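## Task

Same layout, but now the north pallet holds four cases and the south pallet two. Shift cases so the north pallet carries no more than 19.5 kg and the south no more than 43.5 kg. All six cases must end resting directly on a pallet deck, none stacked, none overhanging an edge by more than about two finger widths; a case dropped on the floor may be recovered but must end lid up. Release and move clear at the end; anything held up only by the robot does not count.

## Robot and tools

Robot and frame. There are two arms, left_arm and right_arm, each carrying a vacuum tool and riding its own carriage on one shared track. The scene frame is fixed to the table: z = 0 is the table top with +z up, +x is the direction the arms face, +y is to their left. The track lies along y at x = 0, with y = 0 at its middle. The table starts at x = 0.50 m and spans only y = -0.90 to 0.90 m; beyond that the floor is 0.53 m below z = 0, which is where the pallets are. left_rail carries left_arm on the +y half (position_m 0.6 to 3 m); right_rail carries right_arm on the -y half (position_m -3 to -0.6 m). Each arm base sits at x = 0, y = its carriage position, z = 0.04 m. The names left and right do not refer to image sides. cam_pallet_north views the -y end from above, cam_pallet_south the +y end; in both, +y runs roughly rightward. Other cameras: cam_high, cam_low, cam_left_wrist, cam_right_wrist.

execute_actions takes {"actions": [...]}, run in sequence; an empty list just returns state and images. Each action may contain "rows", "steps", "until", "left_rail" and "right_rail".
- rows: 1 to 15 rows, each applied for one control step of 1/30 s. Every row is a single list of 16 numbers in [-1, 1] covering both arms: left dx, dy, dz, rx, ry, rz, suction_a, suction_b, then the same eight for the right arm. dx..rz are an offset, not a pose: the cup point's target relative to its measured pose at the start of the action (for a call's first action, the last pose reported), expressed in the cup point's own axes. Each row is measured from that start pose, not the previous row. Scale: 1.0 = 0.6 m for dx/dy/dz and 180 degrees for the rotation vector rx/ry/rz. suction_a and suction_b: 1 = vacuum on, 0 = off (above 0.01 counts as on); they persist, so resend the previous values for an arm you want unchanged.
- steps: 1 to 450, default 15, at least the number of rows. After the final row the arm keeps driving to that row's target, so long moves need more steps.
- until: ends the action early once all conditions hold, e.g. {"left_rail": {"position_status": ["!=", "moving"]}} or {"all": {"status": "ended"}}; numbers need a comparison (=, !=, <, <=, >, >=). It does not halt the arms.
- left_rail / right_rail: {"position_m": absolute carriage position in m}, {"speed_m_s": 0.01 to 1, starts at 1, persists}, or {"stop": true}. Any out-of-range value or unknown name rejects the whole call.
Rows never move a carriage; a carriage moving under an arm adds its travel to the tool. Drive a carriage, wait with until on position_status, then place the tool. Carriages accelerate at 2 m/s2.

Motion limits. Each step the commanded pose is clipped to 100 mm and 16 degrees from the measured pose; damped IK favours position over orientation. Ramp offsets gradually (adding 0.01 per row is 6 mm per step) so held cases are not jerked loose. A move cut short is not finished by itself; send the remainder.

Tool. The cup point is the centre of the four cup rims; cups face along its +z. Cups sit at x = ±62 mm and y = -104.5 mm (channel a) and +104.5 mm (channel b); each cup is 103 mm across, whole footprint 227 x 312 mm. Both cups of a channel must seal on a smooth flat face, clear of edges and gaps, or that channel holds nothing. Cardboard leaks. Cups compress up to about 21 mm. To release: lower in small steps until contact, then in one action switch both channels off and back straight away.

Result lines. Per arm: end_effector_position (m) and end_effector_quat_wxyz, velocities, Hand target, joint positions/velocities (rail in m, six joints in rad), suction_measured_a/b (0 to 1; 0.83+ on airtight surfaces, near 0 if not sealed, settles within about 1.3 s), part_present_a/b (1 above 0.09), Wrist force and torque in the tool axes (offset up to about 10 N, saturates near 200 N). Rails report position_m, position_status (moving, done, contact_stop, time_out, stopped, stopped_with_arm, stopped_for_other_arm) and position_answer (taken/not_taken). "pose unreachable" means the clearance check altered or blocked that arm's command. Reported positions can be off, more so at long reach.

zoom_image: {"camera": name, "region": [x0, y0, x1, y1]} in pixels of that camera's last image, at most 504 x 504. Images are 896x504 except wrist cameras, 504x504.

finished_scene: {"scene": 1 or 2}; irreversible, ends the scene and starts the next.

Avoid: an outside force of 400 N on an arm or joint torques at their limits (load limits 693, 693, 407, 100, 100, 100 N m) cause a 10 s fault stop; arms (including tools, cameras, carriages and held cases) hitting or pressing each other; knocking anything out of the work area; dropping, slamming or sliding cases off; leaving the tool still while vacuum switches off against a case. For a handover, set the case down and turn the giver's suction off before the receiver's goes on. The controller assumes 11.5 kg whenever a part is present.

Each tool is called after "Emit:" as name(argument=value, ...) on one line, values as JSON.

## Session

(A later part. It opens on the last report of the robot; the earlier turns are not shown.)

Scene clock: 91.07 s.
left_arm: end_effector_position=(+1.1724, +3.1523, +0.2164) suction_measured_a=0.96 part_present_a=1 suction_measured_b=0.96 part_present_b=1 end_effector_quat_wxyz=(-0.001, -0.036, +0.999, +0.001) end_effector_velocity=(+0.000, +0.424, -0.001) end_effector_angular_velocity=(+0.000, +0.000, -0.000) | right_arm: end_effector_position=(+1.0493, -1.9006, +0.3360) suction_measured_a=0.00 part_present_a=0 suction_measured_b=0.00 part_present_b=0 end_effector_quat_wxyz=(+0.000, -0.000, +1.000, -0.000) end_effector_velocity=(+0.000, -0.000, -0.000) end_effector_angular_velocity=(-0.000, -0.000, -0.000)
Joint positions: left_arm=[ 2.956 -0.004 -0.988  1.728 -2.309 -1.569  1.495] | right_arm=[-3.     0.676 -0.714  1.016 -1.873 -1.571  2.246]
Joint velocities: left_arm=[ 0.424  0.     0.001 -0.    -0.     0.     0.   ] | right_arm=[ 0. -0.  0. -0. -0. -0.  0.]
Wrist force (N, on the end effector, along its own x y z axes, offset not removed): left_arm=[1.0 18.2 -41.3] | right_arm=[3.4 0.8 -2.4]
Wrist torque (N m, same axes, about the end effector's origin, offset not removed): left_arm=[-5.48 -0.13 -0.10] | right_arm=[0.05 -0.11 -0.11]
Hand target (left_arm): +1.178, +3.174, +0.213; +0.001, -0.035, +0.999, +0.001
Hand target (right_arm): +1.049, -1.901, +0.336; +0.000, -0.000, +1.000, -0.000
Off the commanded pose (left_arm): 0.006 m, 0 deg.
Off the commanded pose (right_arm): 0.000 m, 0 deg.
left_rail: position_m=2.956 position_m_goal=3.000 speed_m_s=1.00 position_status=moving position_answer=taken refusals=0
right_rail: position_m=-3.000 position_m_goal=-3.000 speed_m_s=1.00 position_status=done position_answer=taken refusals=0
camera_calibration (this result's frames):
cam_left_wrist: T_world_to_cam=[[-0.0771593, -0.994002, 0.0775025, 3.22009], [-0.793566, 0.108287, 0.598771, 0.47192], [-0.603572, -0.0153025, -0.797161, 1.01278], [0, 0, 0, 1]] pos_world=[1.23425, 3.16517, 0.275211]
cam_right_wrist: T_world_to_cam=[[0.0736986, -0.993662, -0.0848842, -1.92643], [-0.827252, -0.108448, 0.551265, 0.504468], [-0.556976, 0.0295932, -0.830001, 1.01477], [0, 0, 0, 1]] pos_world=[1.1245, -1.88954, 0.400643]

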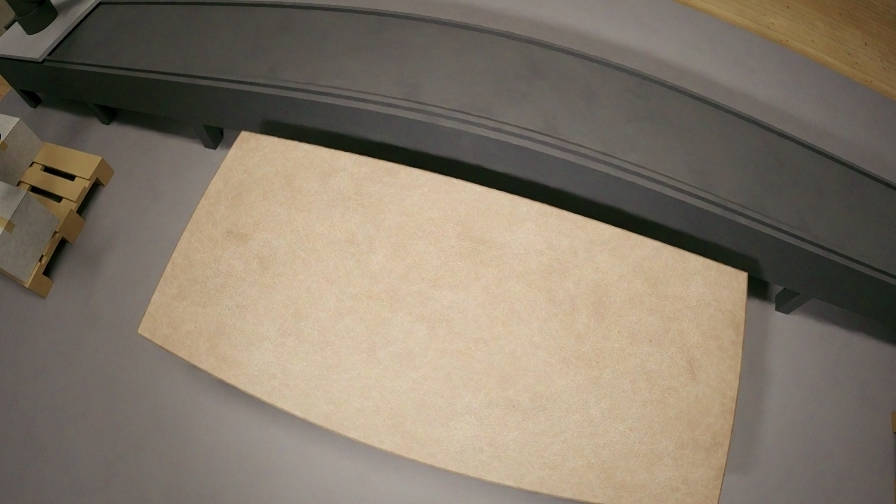

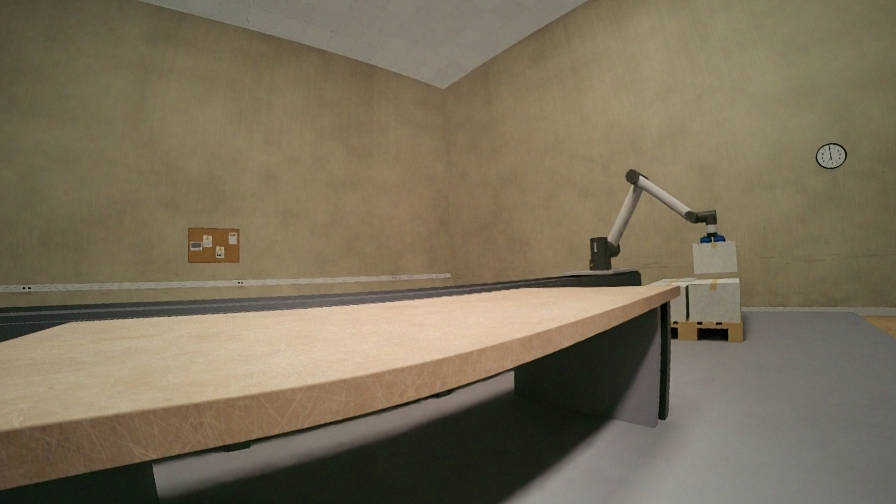

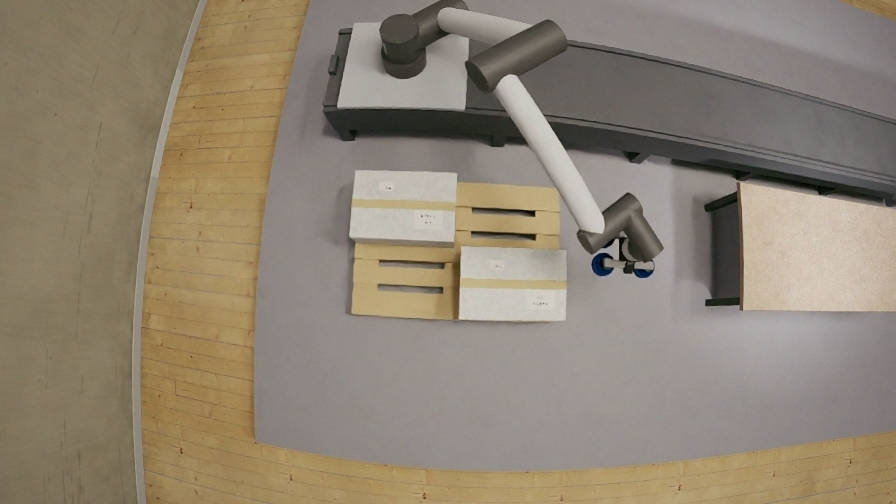

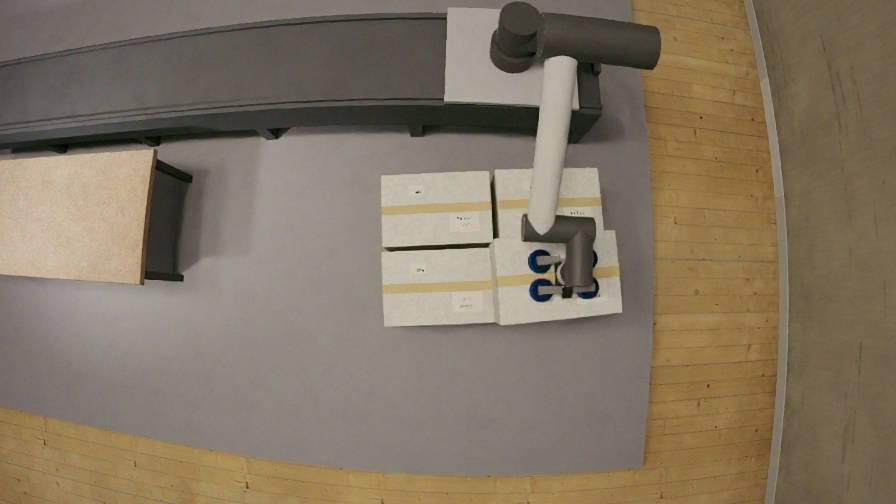

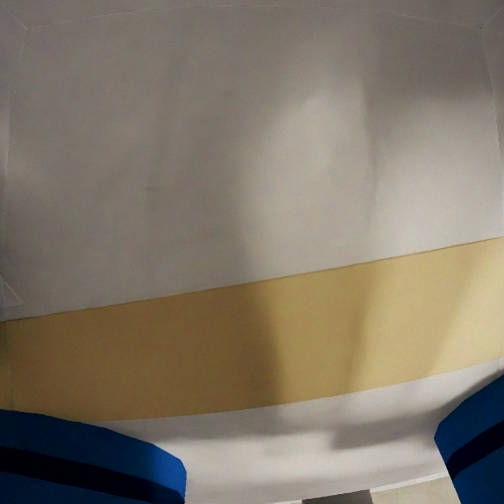

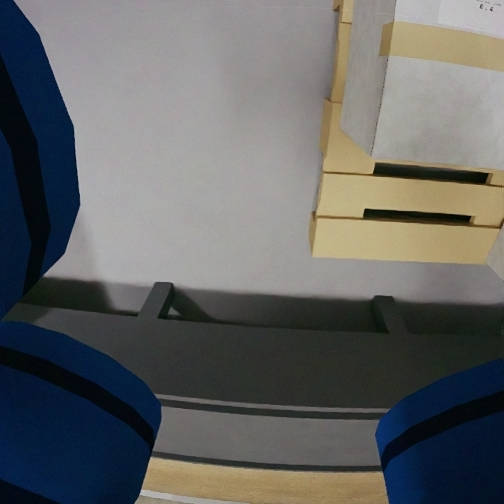

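Emit:
execute_actions(actions=[])

Emit:
zoom_image(camera="cam_pallet_south", region=[440, 150, 660, 350])

Scene clock: 91.80 s.
left_arm: end_effector_position=(+1.1775, +3.1963, +0.2132) suction_measured_a=0.96 part_present_a=1 suction_measured_b=0.96 part_present_b=1 end_effector_quat_wxyz=(+0.001, -0.035, +0.999, +0.001) end_effector_velocity=(+0.000, +0.000, +0.000) end_effector_angular_velocity=(+0.001, -0.000, -0.000) | right_arm: end_effector_position=(+1.0493, -1.9006, +0.3360) suction_measured_a=0.00 part_present_a=0 suction_measured_b=0.00 part_present_b=0 end_effector_quat_wxyz=(+0.000, -0.000, +1.000, -0.000) end_effector_velocity=(+0.000, -0.000, -0.000) end_effector_angular_velocity=(-0.000, +0.000, -0.000)
Joint positions: left_arm=[ 3.    -0.004 -0.982  1.722 -2.314 -1.57   1.496] | right_arm=[-3.     0.676 -0.714  1.016 -1.873 -1.571  2.246]
Joint velocities: left_arm=[ 0.     0.     0.    -0.    -0.     0.001  0.   ] | right_arm=[ 0. -0.  0. -0.  0. -0.  0.]
Wrist force (N, on the end effector, along its own x y z axes, offset not removed): left_arm=[-3.4 -0.1 -36.9] | right_arm=[3.7 -0.8 -1.1]
Wrist torque (N m, same axes, about the end effector's origin, offset not removed): left_arm=[-4.17 0.48 -0.03] | right_arm=[-0.28 -0.21 -0.23]
Hand target (left_arm): +1.178, +3.196, +0.213; +0.001, -0.035, +0.999, +0.001
Hand target (right_arm): +1.049, -1.901, +0.336; +0.000, -0.000, +1.000, -0.000
Off the commanded pose (left_arm): 0.000 m, 0 deg.
Off the commanded pose (right_arm): 0.000 m, 0 deg.
left_rail: position_m=3.000 position_m_goal=3.000 speed_m_s=1.00 position_status=done position_answer=taken refusals=0
right_rail: position_m=-3.000 position_m_goal=-3.000 speed_m_s=1.00 position_status=done position_answer=taken refusals=0
camera_calibration (this result's frames):
cam_left_wrist: T_world_to_cam=[[-0.0776819, -0.993964, 0.0774711, 3.26494], [-0.795659, 0.108631, 0.595924, 0.475099], [-0.600743, -0.0153481, -0.799295, 1.01134], [0, 0, 0, 1]] pos_world=[1.2392, 3.20914, 0.272295]
cam_right_wrist: T_world_to_cam=[[0.0736984, -0.993661, -0.0848845, -1.92643], [-0.827252, -0.108448, 0.551265, 0.504468], [-0.556976, 0.0295936, -0.830001, 1.01477], [0, 0, 0, 1]] pos_world=[1.1245, -1.88954, 0.400643]

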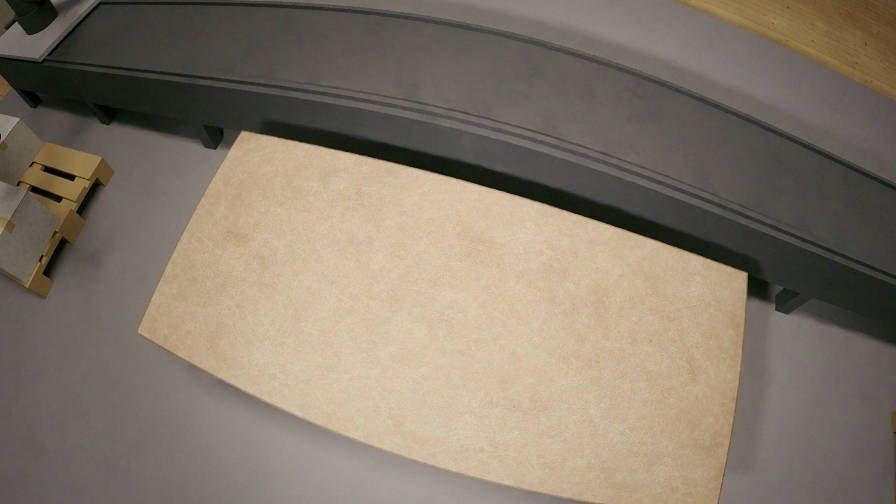

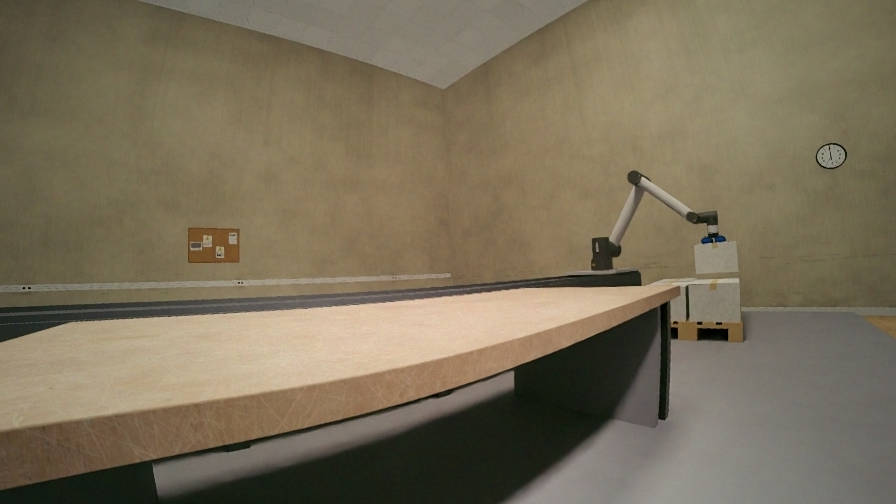

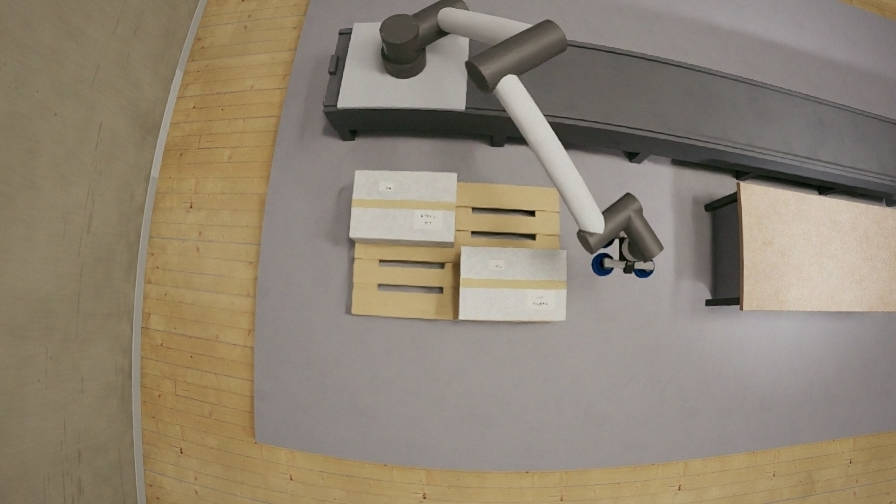

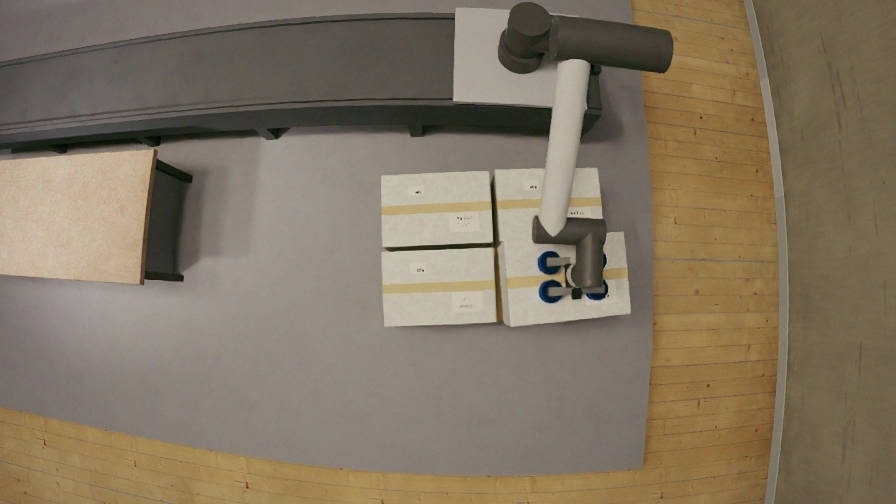

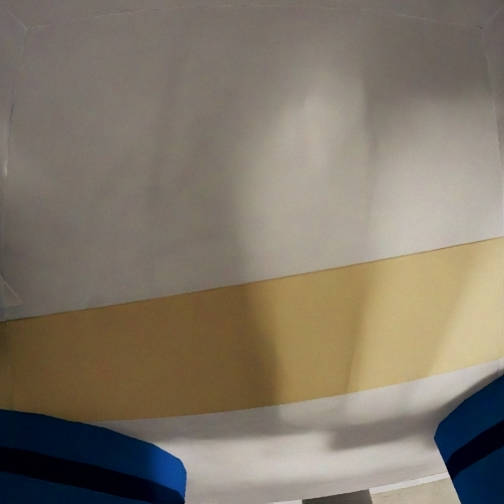

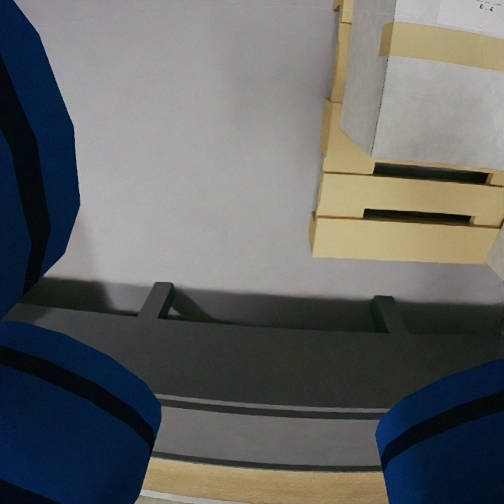

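Region (440, 150, 660, 350) of cam_pallet_south's 896x504 image, scaled by 2.291, with more detail than that image has; it fills the top 458 rows of this view, and the rest is white.

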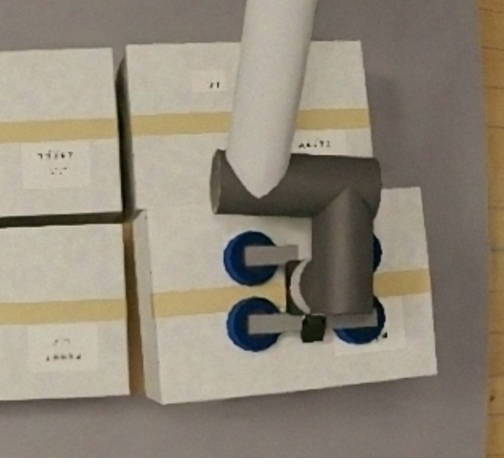

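Emit:
execute_actions(actions=[{"rows":[
[0,0.006,0.015,0.0006,0.0006,0,1,1, 0,0,0,0,0,0,0,0],
[0,0.013,0.04,0.0006,0.0006,0,1,1, 0,0,0,0,0,0,0,0],
[0,0.013,0.07,0.0006,0.0006,0,1,1, 0,0,0,0,0,0,0,0],
[0,0.013,0.11,0.0006,0.0006,0,1,1, 0,0,0,0,0,0,0,0],
[0,0.013,0.16,0.0006,0.0006,0,1,1, 0,0,0,0,0,0,0,0],
[0,0.013,0.22,0.0006,0.0006,0,1,1, 0,0,0,0,0,0,0,0],
[0,0.013,0.3,0.0006,0.0006,0,1,1, 0,0,0,0,0,0,0,0],
[0,0.013,0.547,0.0006,0.0006,0,1,1, 0,0,0,0,0,0,0,0]
],"steps":21}])

Scene clock: 93.90 s.
left_arm: end_effector_position=(+1.1683, +3.2033, -0.0646) suction_measured_a=0.96 part_present_a=1 suction_measured_b=0.96 part_present_b=1 end_effector_quat_wxyz=(-0.002, -0.035, +0.999, -0.000) end_effector_velocity=(+0.017, +0.005, -0.426) end_effector_angular_velocity=(-0.000, +0.004, +0.000) | right_arm: end_effector_position=(+1.0493, -1.9006, +0.3360) suction_measured_a=0.00 part_present_a=0 suction_measured_b=0.00 part_present_b=0 end_effector_quat_wxyz=(+0.000, -0.000, +1.000, -0.000) end_effector_velocity=(+0.000, +0.000, -0.000) end_effector_angular_velocity=(-0.000, +0.000, +0.000)
Joint positions: left_arm=[ 3.     0.002 -0.732  1.771 -2.607 -1.572  1.502] | right_arm=[-3.     0.676 -0.714  1.016 -1.873 -1.571  2.246]
Joint velocities: left_arm=[ 0.     0.005  0.445 -0.067 -0.374 -0.     0.004] | right_arm=[ 0. -0.  0. -0.  0.  0. -0.]
Wrist force (N, on the end effector, along its own x y z axes, offset not removed): left_arm=[-3.4 -0.1 -27.2] | right_arm=[4.4 -0.5 -0.6]
Wrist torque (N m, same axes, about the end effector's origin, offset not removed): left_arm=[-4.68 -0.50 -0.38] | right_arm=[-0.19 -0.19 -0.16]
Hand target (left_arm): +1.173, +3.204, -0.113; -0.000, -0.035, +0.999, -0.000
Hand target (right_arm): +1.049, -1.901, +0.336; +0.000, -0.000, +1.000, -0.000
Off the commanded pose (left_arm): 0.051 m, 0 deg.
Off the commanded pose (right_arm): 0.000 m, 0 deg.
left_rail: position_m=3.000 position_m_goal=3.000 speed_m_s=1.00 position_status=done position_answer=taken refusals=0
right_rail: position_m=-3.000 position_m_goal=-3.000 speed_m_s=1.00 position_status=done position_answer=taken refusals=0
camera_calibration (this result's frames):
cam_left_wrist: T_world_to_cam=[[-0.0772954, -0.993795, 0.0799749, 3.29187], [-0.79229, 0.10992, 0.600162, 0.624737], [-0.605229, -0.0169734, -0.79587, 0.794486], [0, 0, 0, 1]] pos_world=[1.23027, 3.21626, -0.00590362]
cam_right_wrist: T_world_to_cam=[[0.0736987, -0.993661, -0.0848842, -1.92643], [-0.827252, -0.108449, 0.551265, 0.504467], [-0.556976, 0.0295932, -0.830001, 1.01477], [0, 0, 0, 1]] pos_world=[1.1245, -1.88954, 0.400643]

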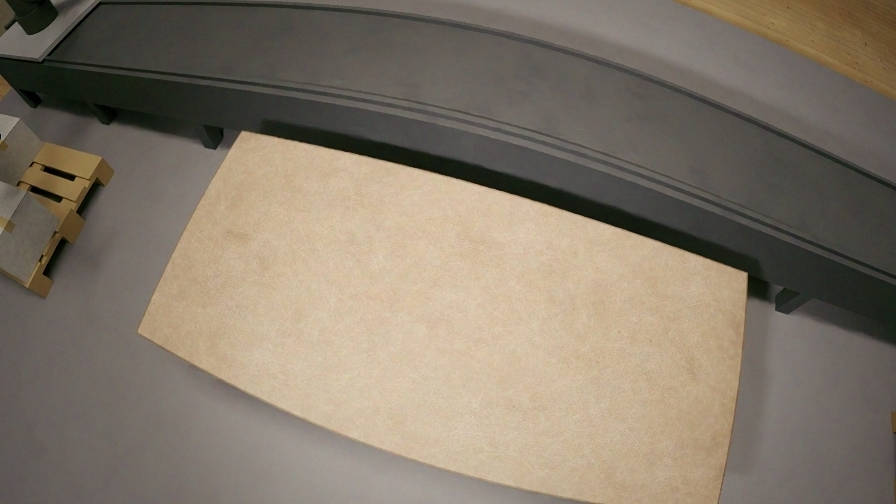

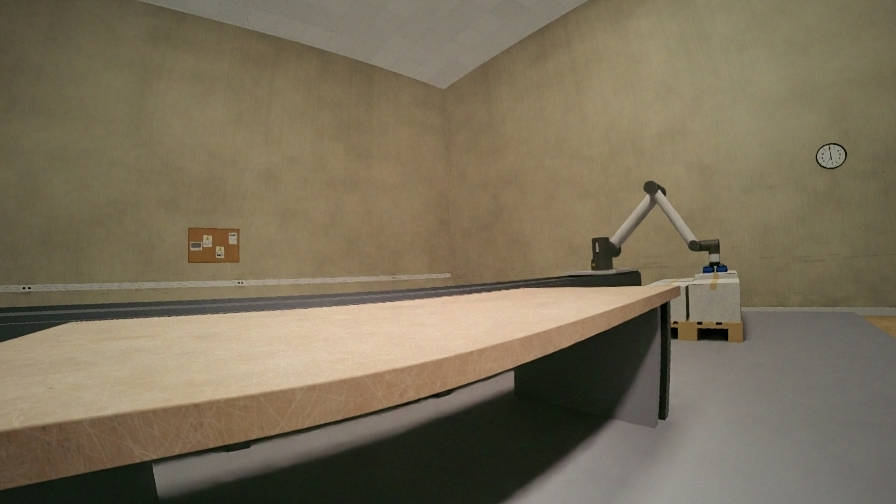

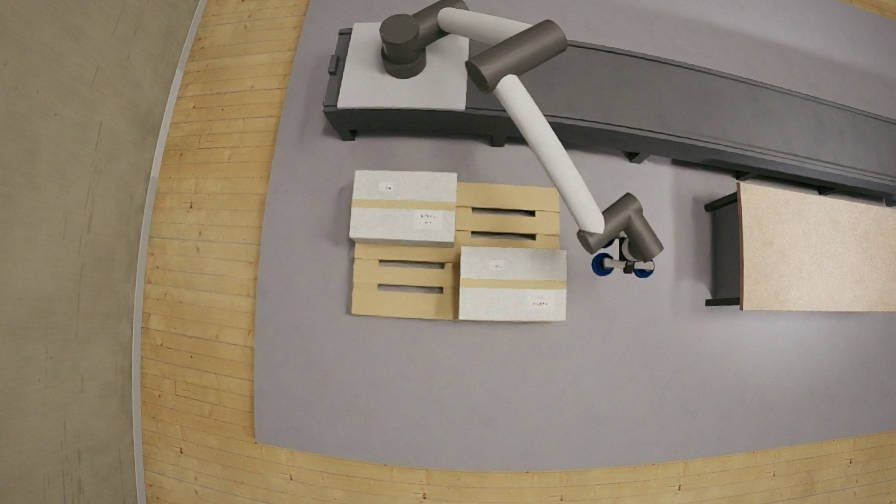

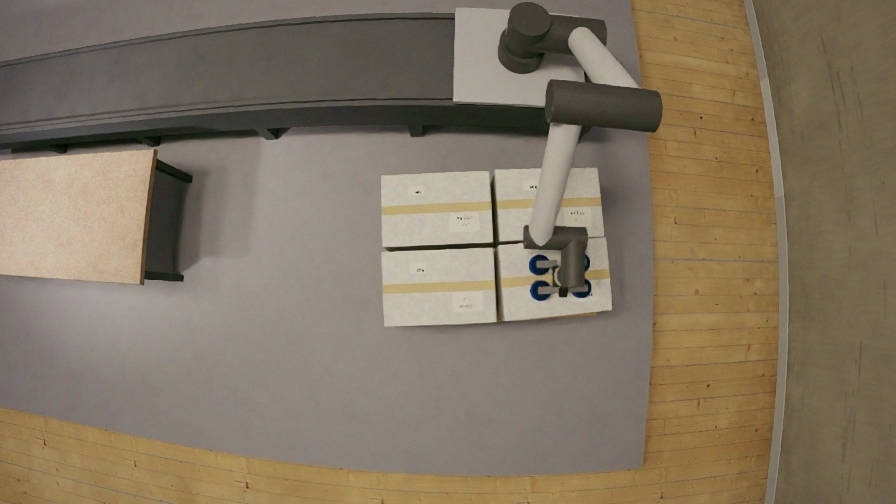

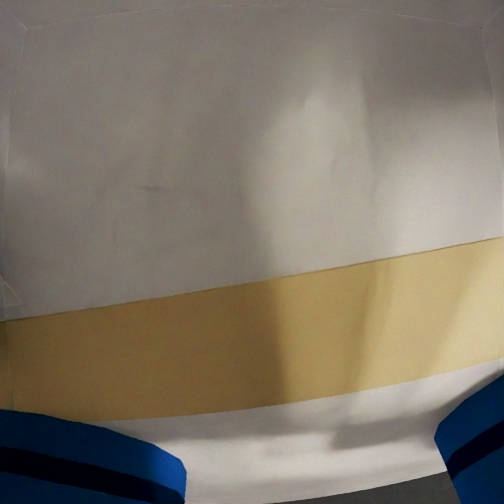

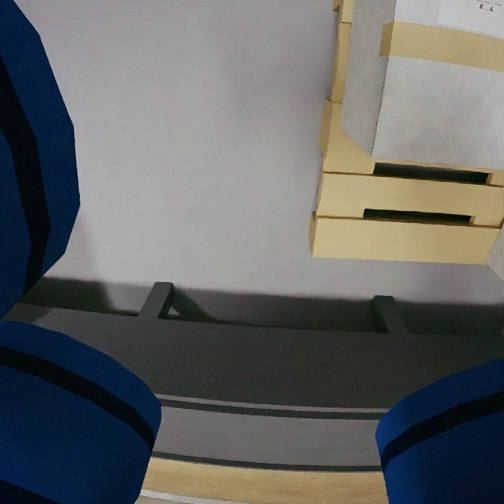

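Emit:
execute_actions(actions=[{"steps":1}])

Emit:
zoom_image(camera="cam_pallet_south", region=[440, 150, 660, 350])

Scene clock: 94.40 s.
left_arm: end_effector_position=(+1.1733, +3.2043, -0.1121) suction_measured_a=0.96 part_present_a=1 suction_measured_b=0.96 part_present_b=1 end_effector_quat_wxyz=(-0.000, -0.035, +0.999, -0.000) end_effector_velocity=(+0.001, +0.000, -0.004) end_effector_angular_velocity=(+0.000, -0.000, +0.000) | right_arm: end_effector_position=(+1.0493, -1.9006, +0.3360) suction_measured_a=0.00 part_present_a=0 suction_measured_b=0.00 part_present_b=0 end_effector_quat_wxyz=(+0.000, -0.000, +1.000, -0.000) end_effector_velocity=(+0.000, +0.000, -0.000) end_effector_angular_velocity=(-0.000, +0.000, +0.000)
Joint positions: left_arm=[ 3.     0.003 -0.68   1.758 -2.648 -1.572  1.503] | right_arm=[-3.     0.676 -0.714  1.016 -1.873 -1.571  2.246]
Joint velocities: left_arm=[ 0.     0.     0.005 -0.002 -0.003 -0.     0.   ] | right_arm=[ 0.  0.  0. -0.  0. -0. -0.]
Wrist force (N, on the end effector, along its own x y z axes, offset not removed): left_arm=[2.7 -0.1 -41.3] | right_arm=[4.0 -1.6 -0.5]
Wrist torque (N m, same axes, about the end effector's origin, offset not removed): left_arm=[-4.28 -0.25 -0.29] | right_arm=[-0.29 -0.18 -0.12]
Hand target (left_arm): +1.178, +3.205, -0.115; +0.000, -0.035, +0.999, -0.000
Hand target (right_arm): +1.049, -1.901, +0.336; +0.000, -0.000, +1.000, -0.000
Off the commanded pose (left_arm): 0.005 m, 0 deg.
Off the commanded pose (right_arm): 0.000 m, 0 deg.
left_rail: position_m=3.000 position_m_goal=3.000 speed_m_s=1.00 position_status=done position_answer=taken refusals=0
right_rail: position_m=-3.000 position_m_goal=-3.000 speed_m_s=1.00 position_status=done position_answer=taken refusals=0
camera_calibration (this result's frames):
cam_left_wrist: T_world_to_cam=[[-0.0774565, -0.993801, 0.0797515, 3.29722], [-0.793982, 0.109866, 0.597931, 0.659068], [-0.602987, -0.0170076, -0.79757, 0.757], [0, 0, 0, 1]] pos_world=[1.23514, 3.21725, -0.0532751]
cam_right_wrist: T_world_to_cam=[[0.0736987, -0.993661, -0.0848843, -1.92643], [-0.827252, -0.108449, 0.551265, 0.504467], [-0.556976, 0.0295932, -0.830001, 1.01477], [0, 0, 0, 1]] pos_world=[1.1245, -1.88954, 0.400643]

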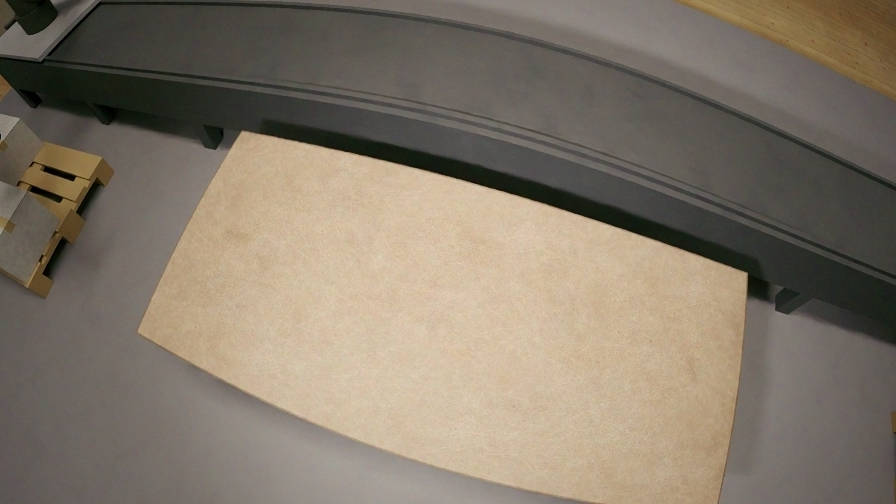

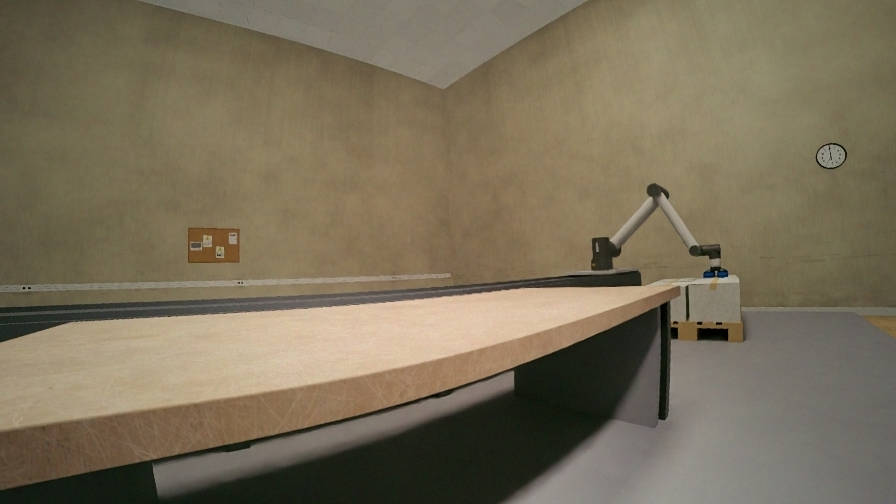

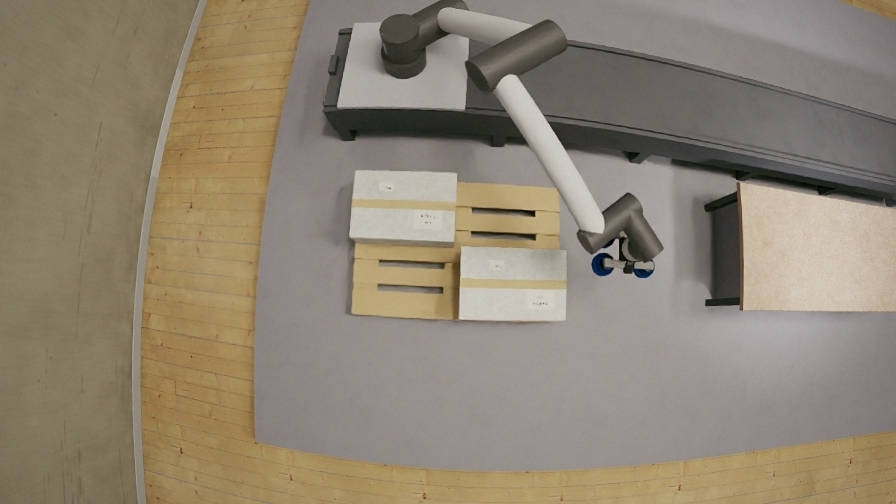

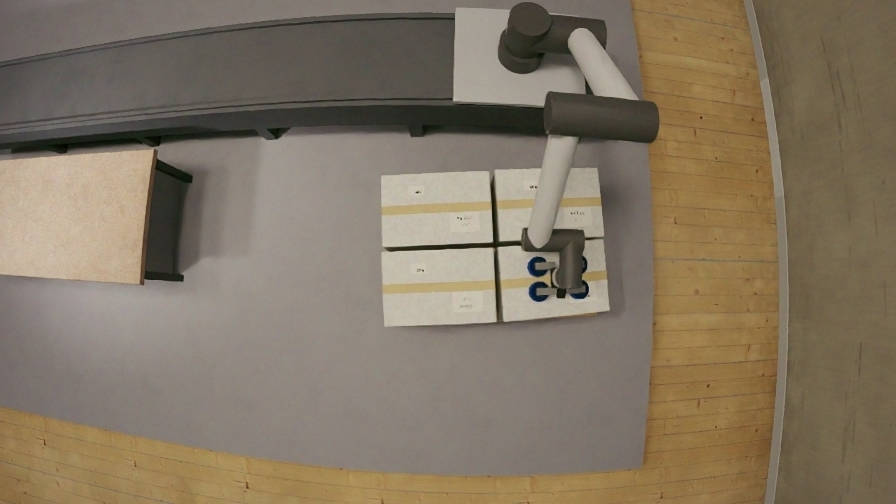

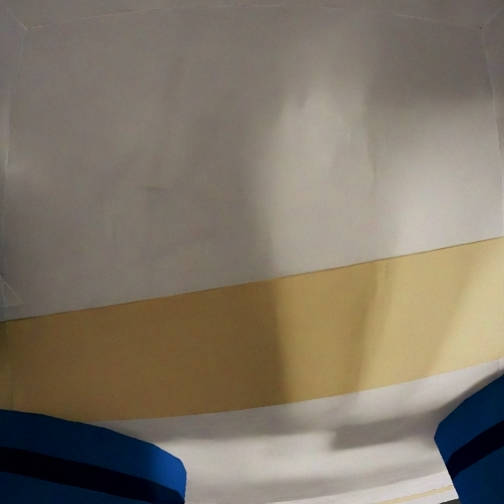

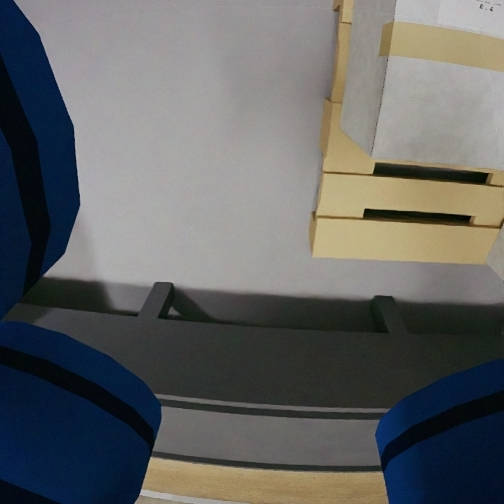

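Region (440, 150, 660, 350) of cam_pallet_south's 896x504 image, scaled by 2.291, with more detail than that image has; it fills the top 458 rows of this view, and the rest is white.

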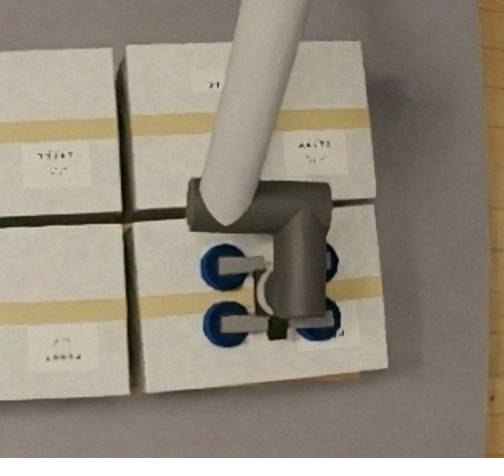

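Emit:
execute_actions(actions=[{"rows":[
[-0.008,0,0.007,0,0,0.004,1,1, 0,0,0,0,0,0,0,0],
[-0.008,0,0.0145,0,0,0.008,1,1, 0,0,0,0,0,0,0,0]
],"steps":2}])

Scene clock: 95.03 s.
left_arm: end_effector_position=(+1.1780, +3.2047, -0.1152) suction_measured_a=0.96 part_present_a=1 suction_measured_b=0.96 part_present_b=1 end_effector_quat_wxyz=(+0.000, -0.035, +0.999, -0.000) end_effector_velocity=(+0.001, +0.000, -0.006) end_effector_angular_velocity=(+0.000, +0.004, -0.063) | right_arm: end_effector_position=(+1.0493, -1.9006, +0.3360) suction_measured_a=0.00 part_present_a=0 suction_measured_b=0.00 part_present_b=0 end_effector_quat_wxyz=(+0.000, -0.000, +1.000, -0.000) end_effector_velocity=(-0.000, -0.000, +0.000) end_effector_angular_velocity=(+0.000, -0.000, -0.000)
Joint positions: left_arm=[ 3.     0.003 -0.674  1.75  -2.647 -1.572  1.505] | right_arm=[-3.     0.676 -0.714  1.016 -1.873 -1.571  2.246]
Joint velocities: left_arm=[ 0.     0.     0.007 -0.005  0.002  0.     0.063] | right_arm=[ 0. -0. -0.  0. -0.  0.  0.]
Wrist force (N, on the end effector, along its own x y z axes, offset not removed): left_arm=[-4.7 -2.1 -44.2] | right_arm=[4.3 -0.1 0.0]
Wrist torque (N m, same axes, about the end effector's origin, offset not removed): left_arm=[-4.41 0.69 -0.44] | right_arm=[-0.07 -0.24 -0.14]
Hand target (left_arm): +1.178, +3.205, -0.121; -0.000, -0.023, +1.000, -0.000
Hand target (right_arm): +1.049, -1.901, +0.336; +0.000, -0.000, +1.000, -0.000
Off the commanded pose (left_arm): 0.006 m, 1 deg.
Off the commanded pose (right_arm): 0.000 m, 0 deg.
left_rail: position_m=3.000 position_m_goal=3.000 speed_m_s=1.00 position_status=done position_answer=taken refusals=0
right_rail: position_m=-3.000 position_m_goal=-3.000 speed_m_s=1.00 position_status=done position_answer=taken refusals=0
camera_calibration (this result's frames):
cam_left_wrist: T_world_to_cam=[[-0.078636, -0.993715, 0.0796681, 3.29943], [-0.794473, 0.110741, 0.597117, 0.662271], [-0.602186, -0.0163393, -0.798188, 0.754275], [0, 0, 0, 1]] pos_world=[1.23982, 3.21767, -0.0562585]
cam_right_wrist: T_world_to_cam=[[0.0736986, -0.993661, -0.0848844, -1.92643], [-0.827252, -0.108448, 0.551265, 0.504468], [-0.556976, 0.0295933, -0.830001, 1.01477], [0, 0, 0, 1]] pos_world=[1.1245, -1.88954, 0.400643]

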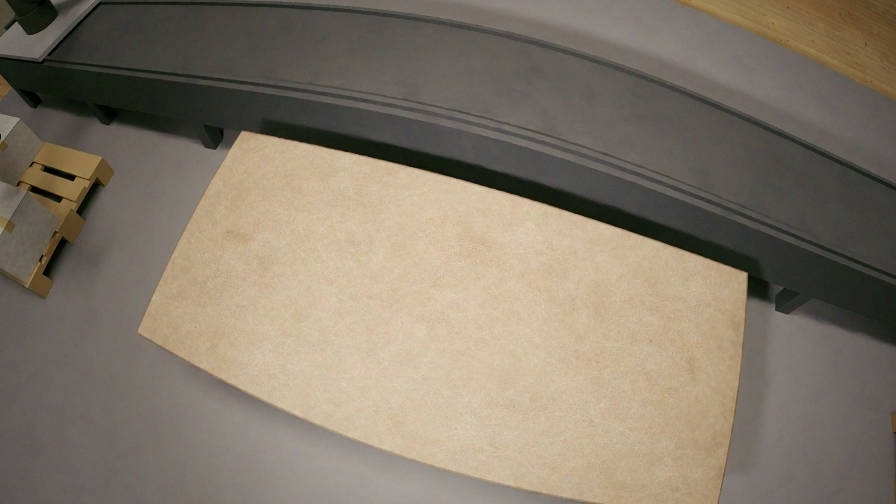

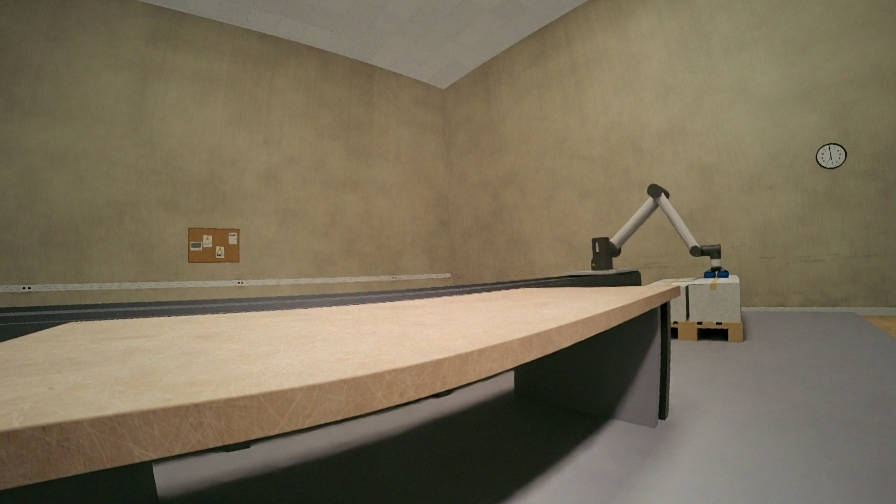

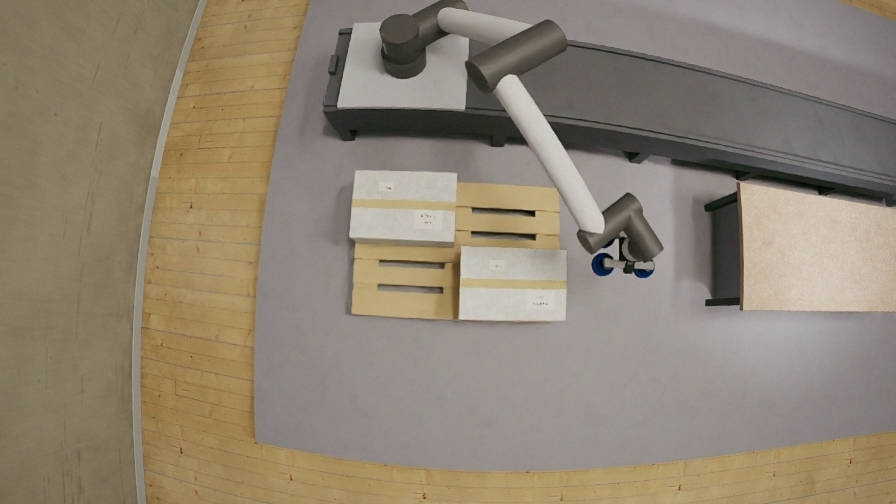

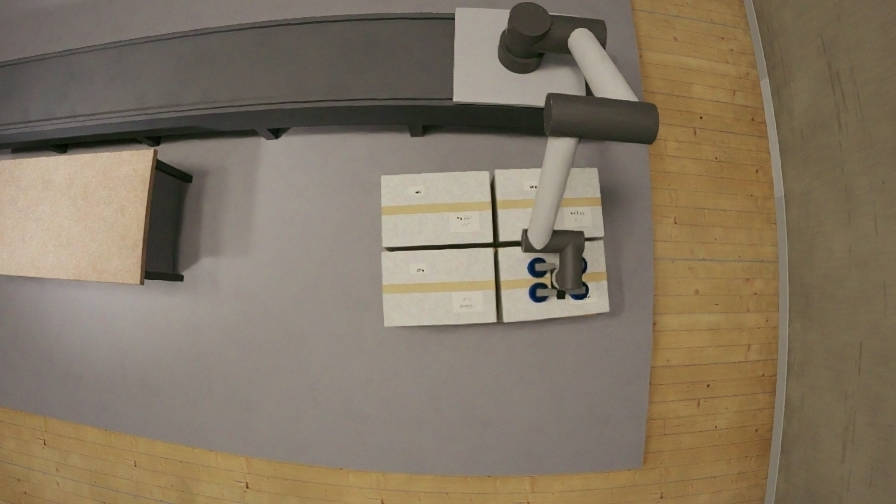

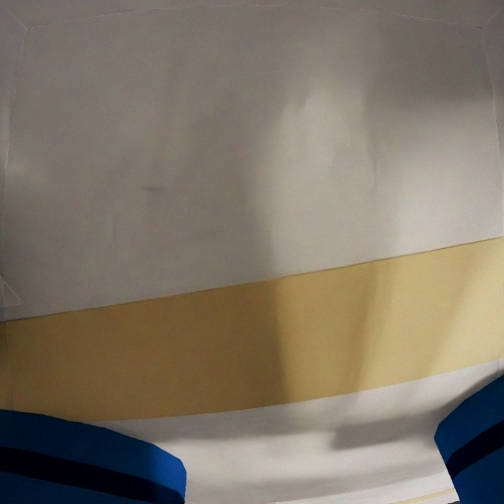

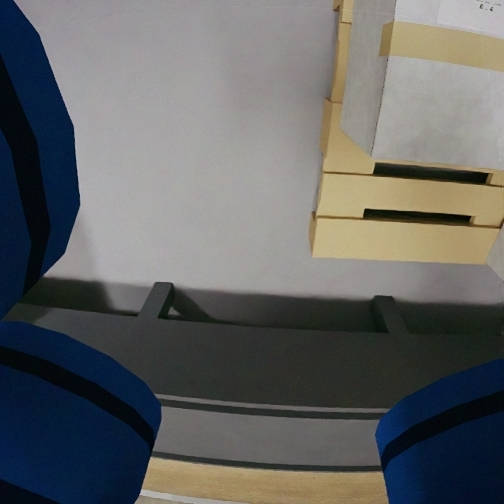

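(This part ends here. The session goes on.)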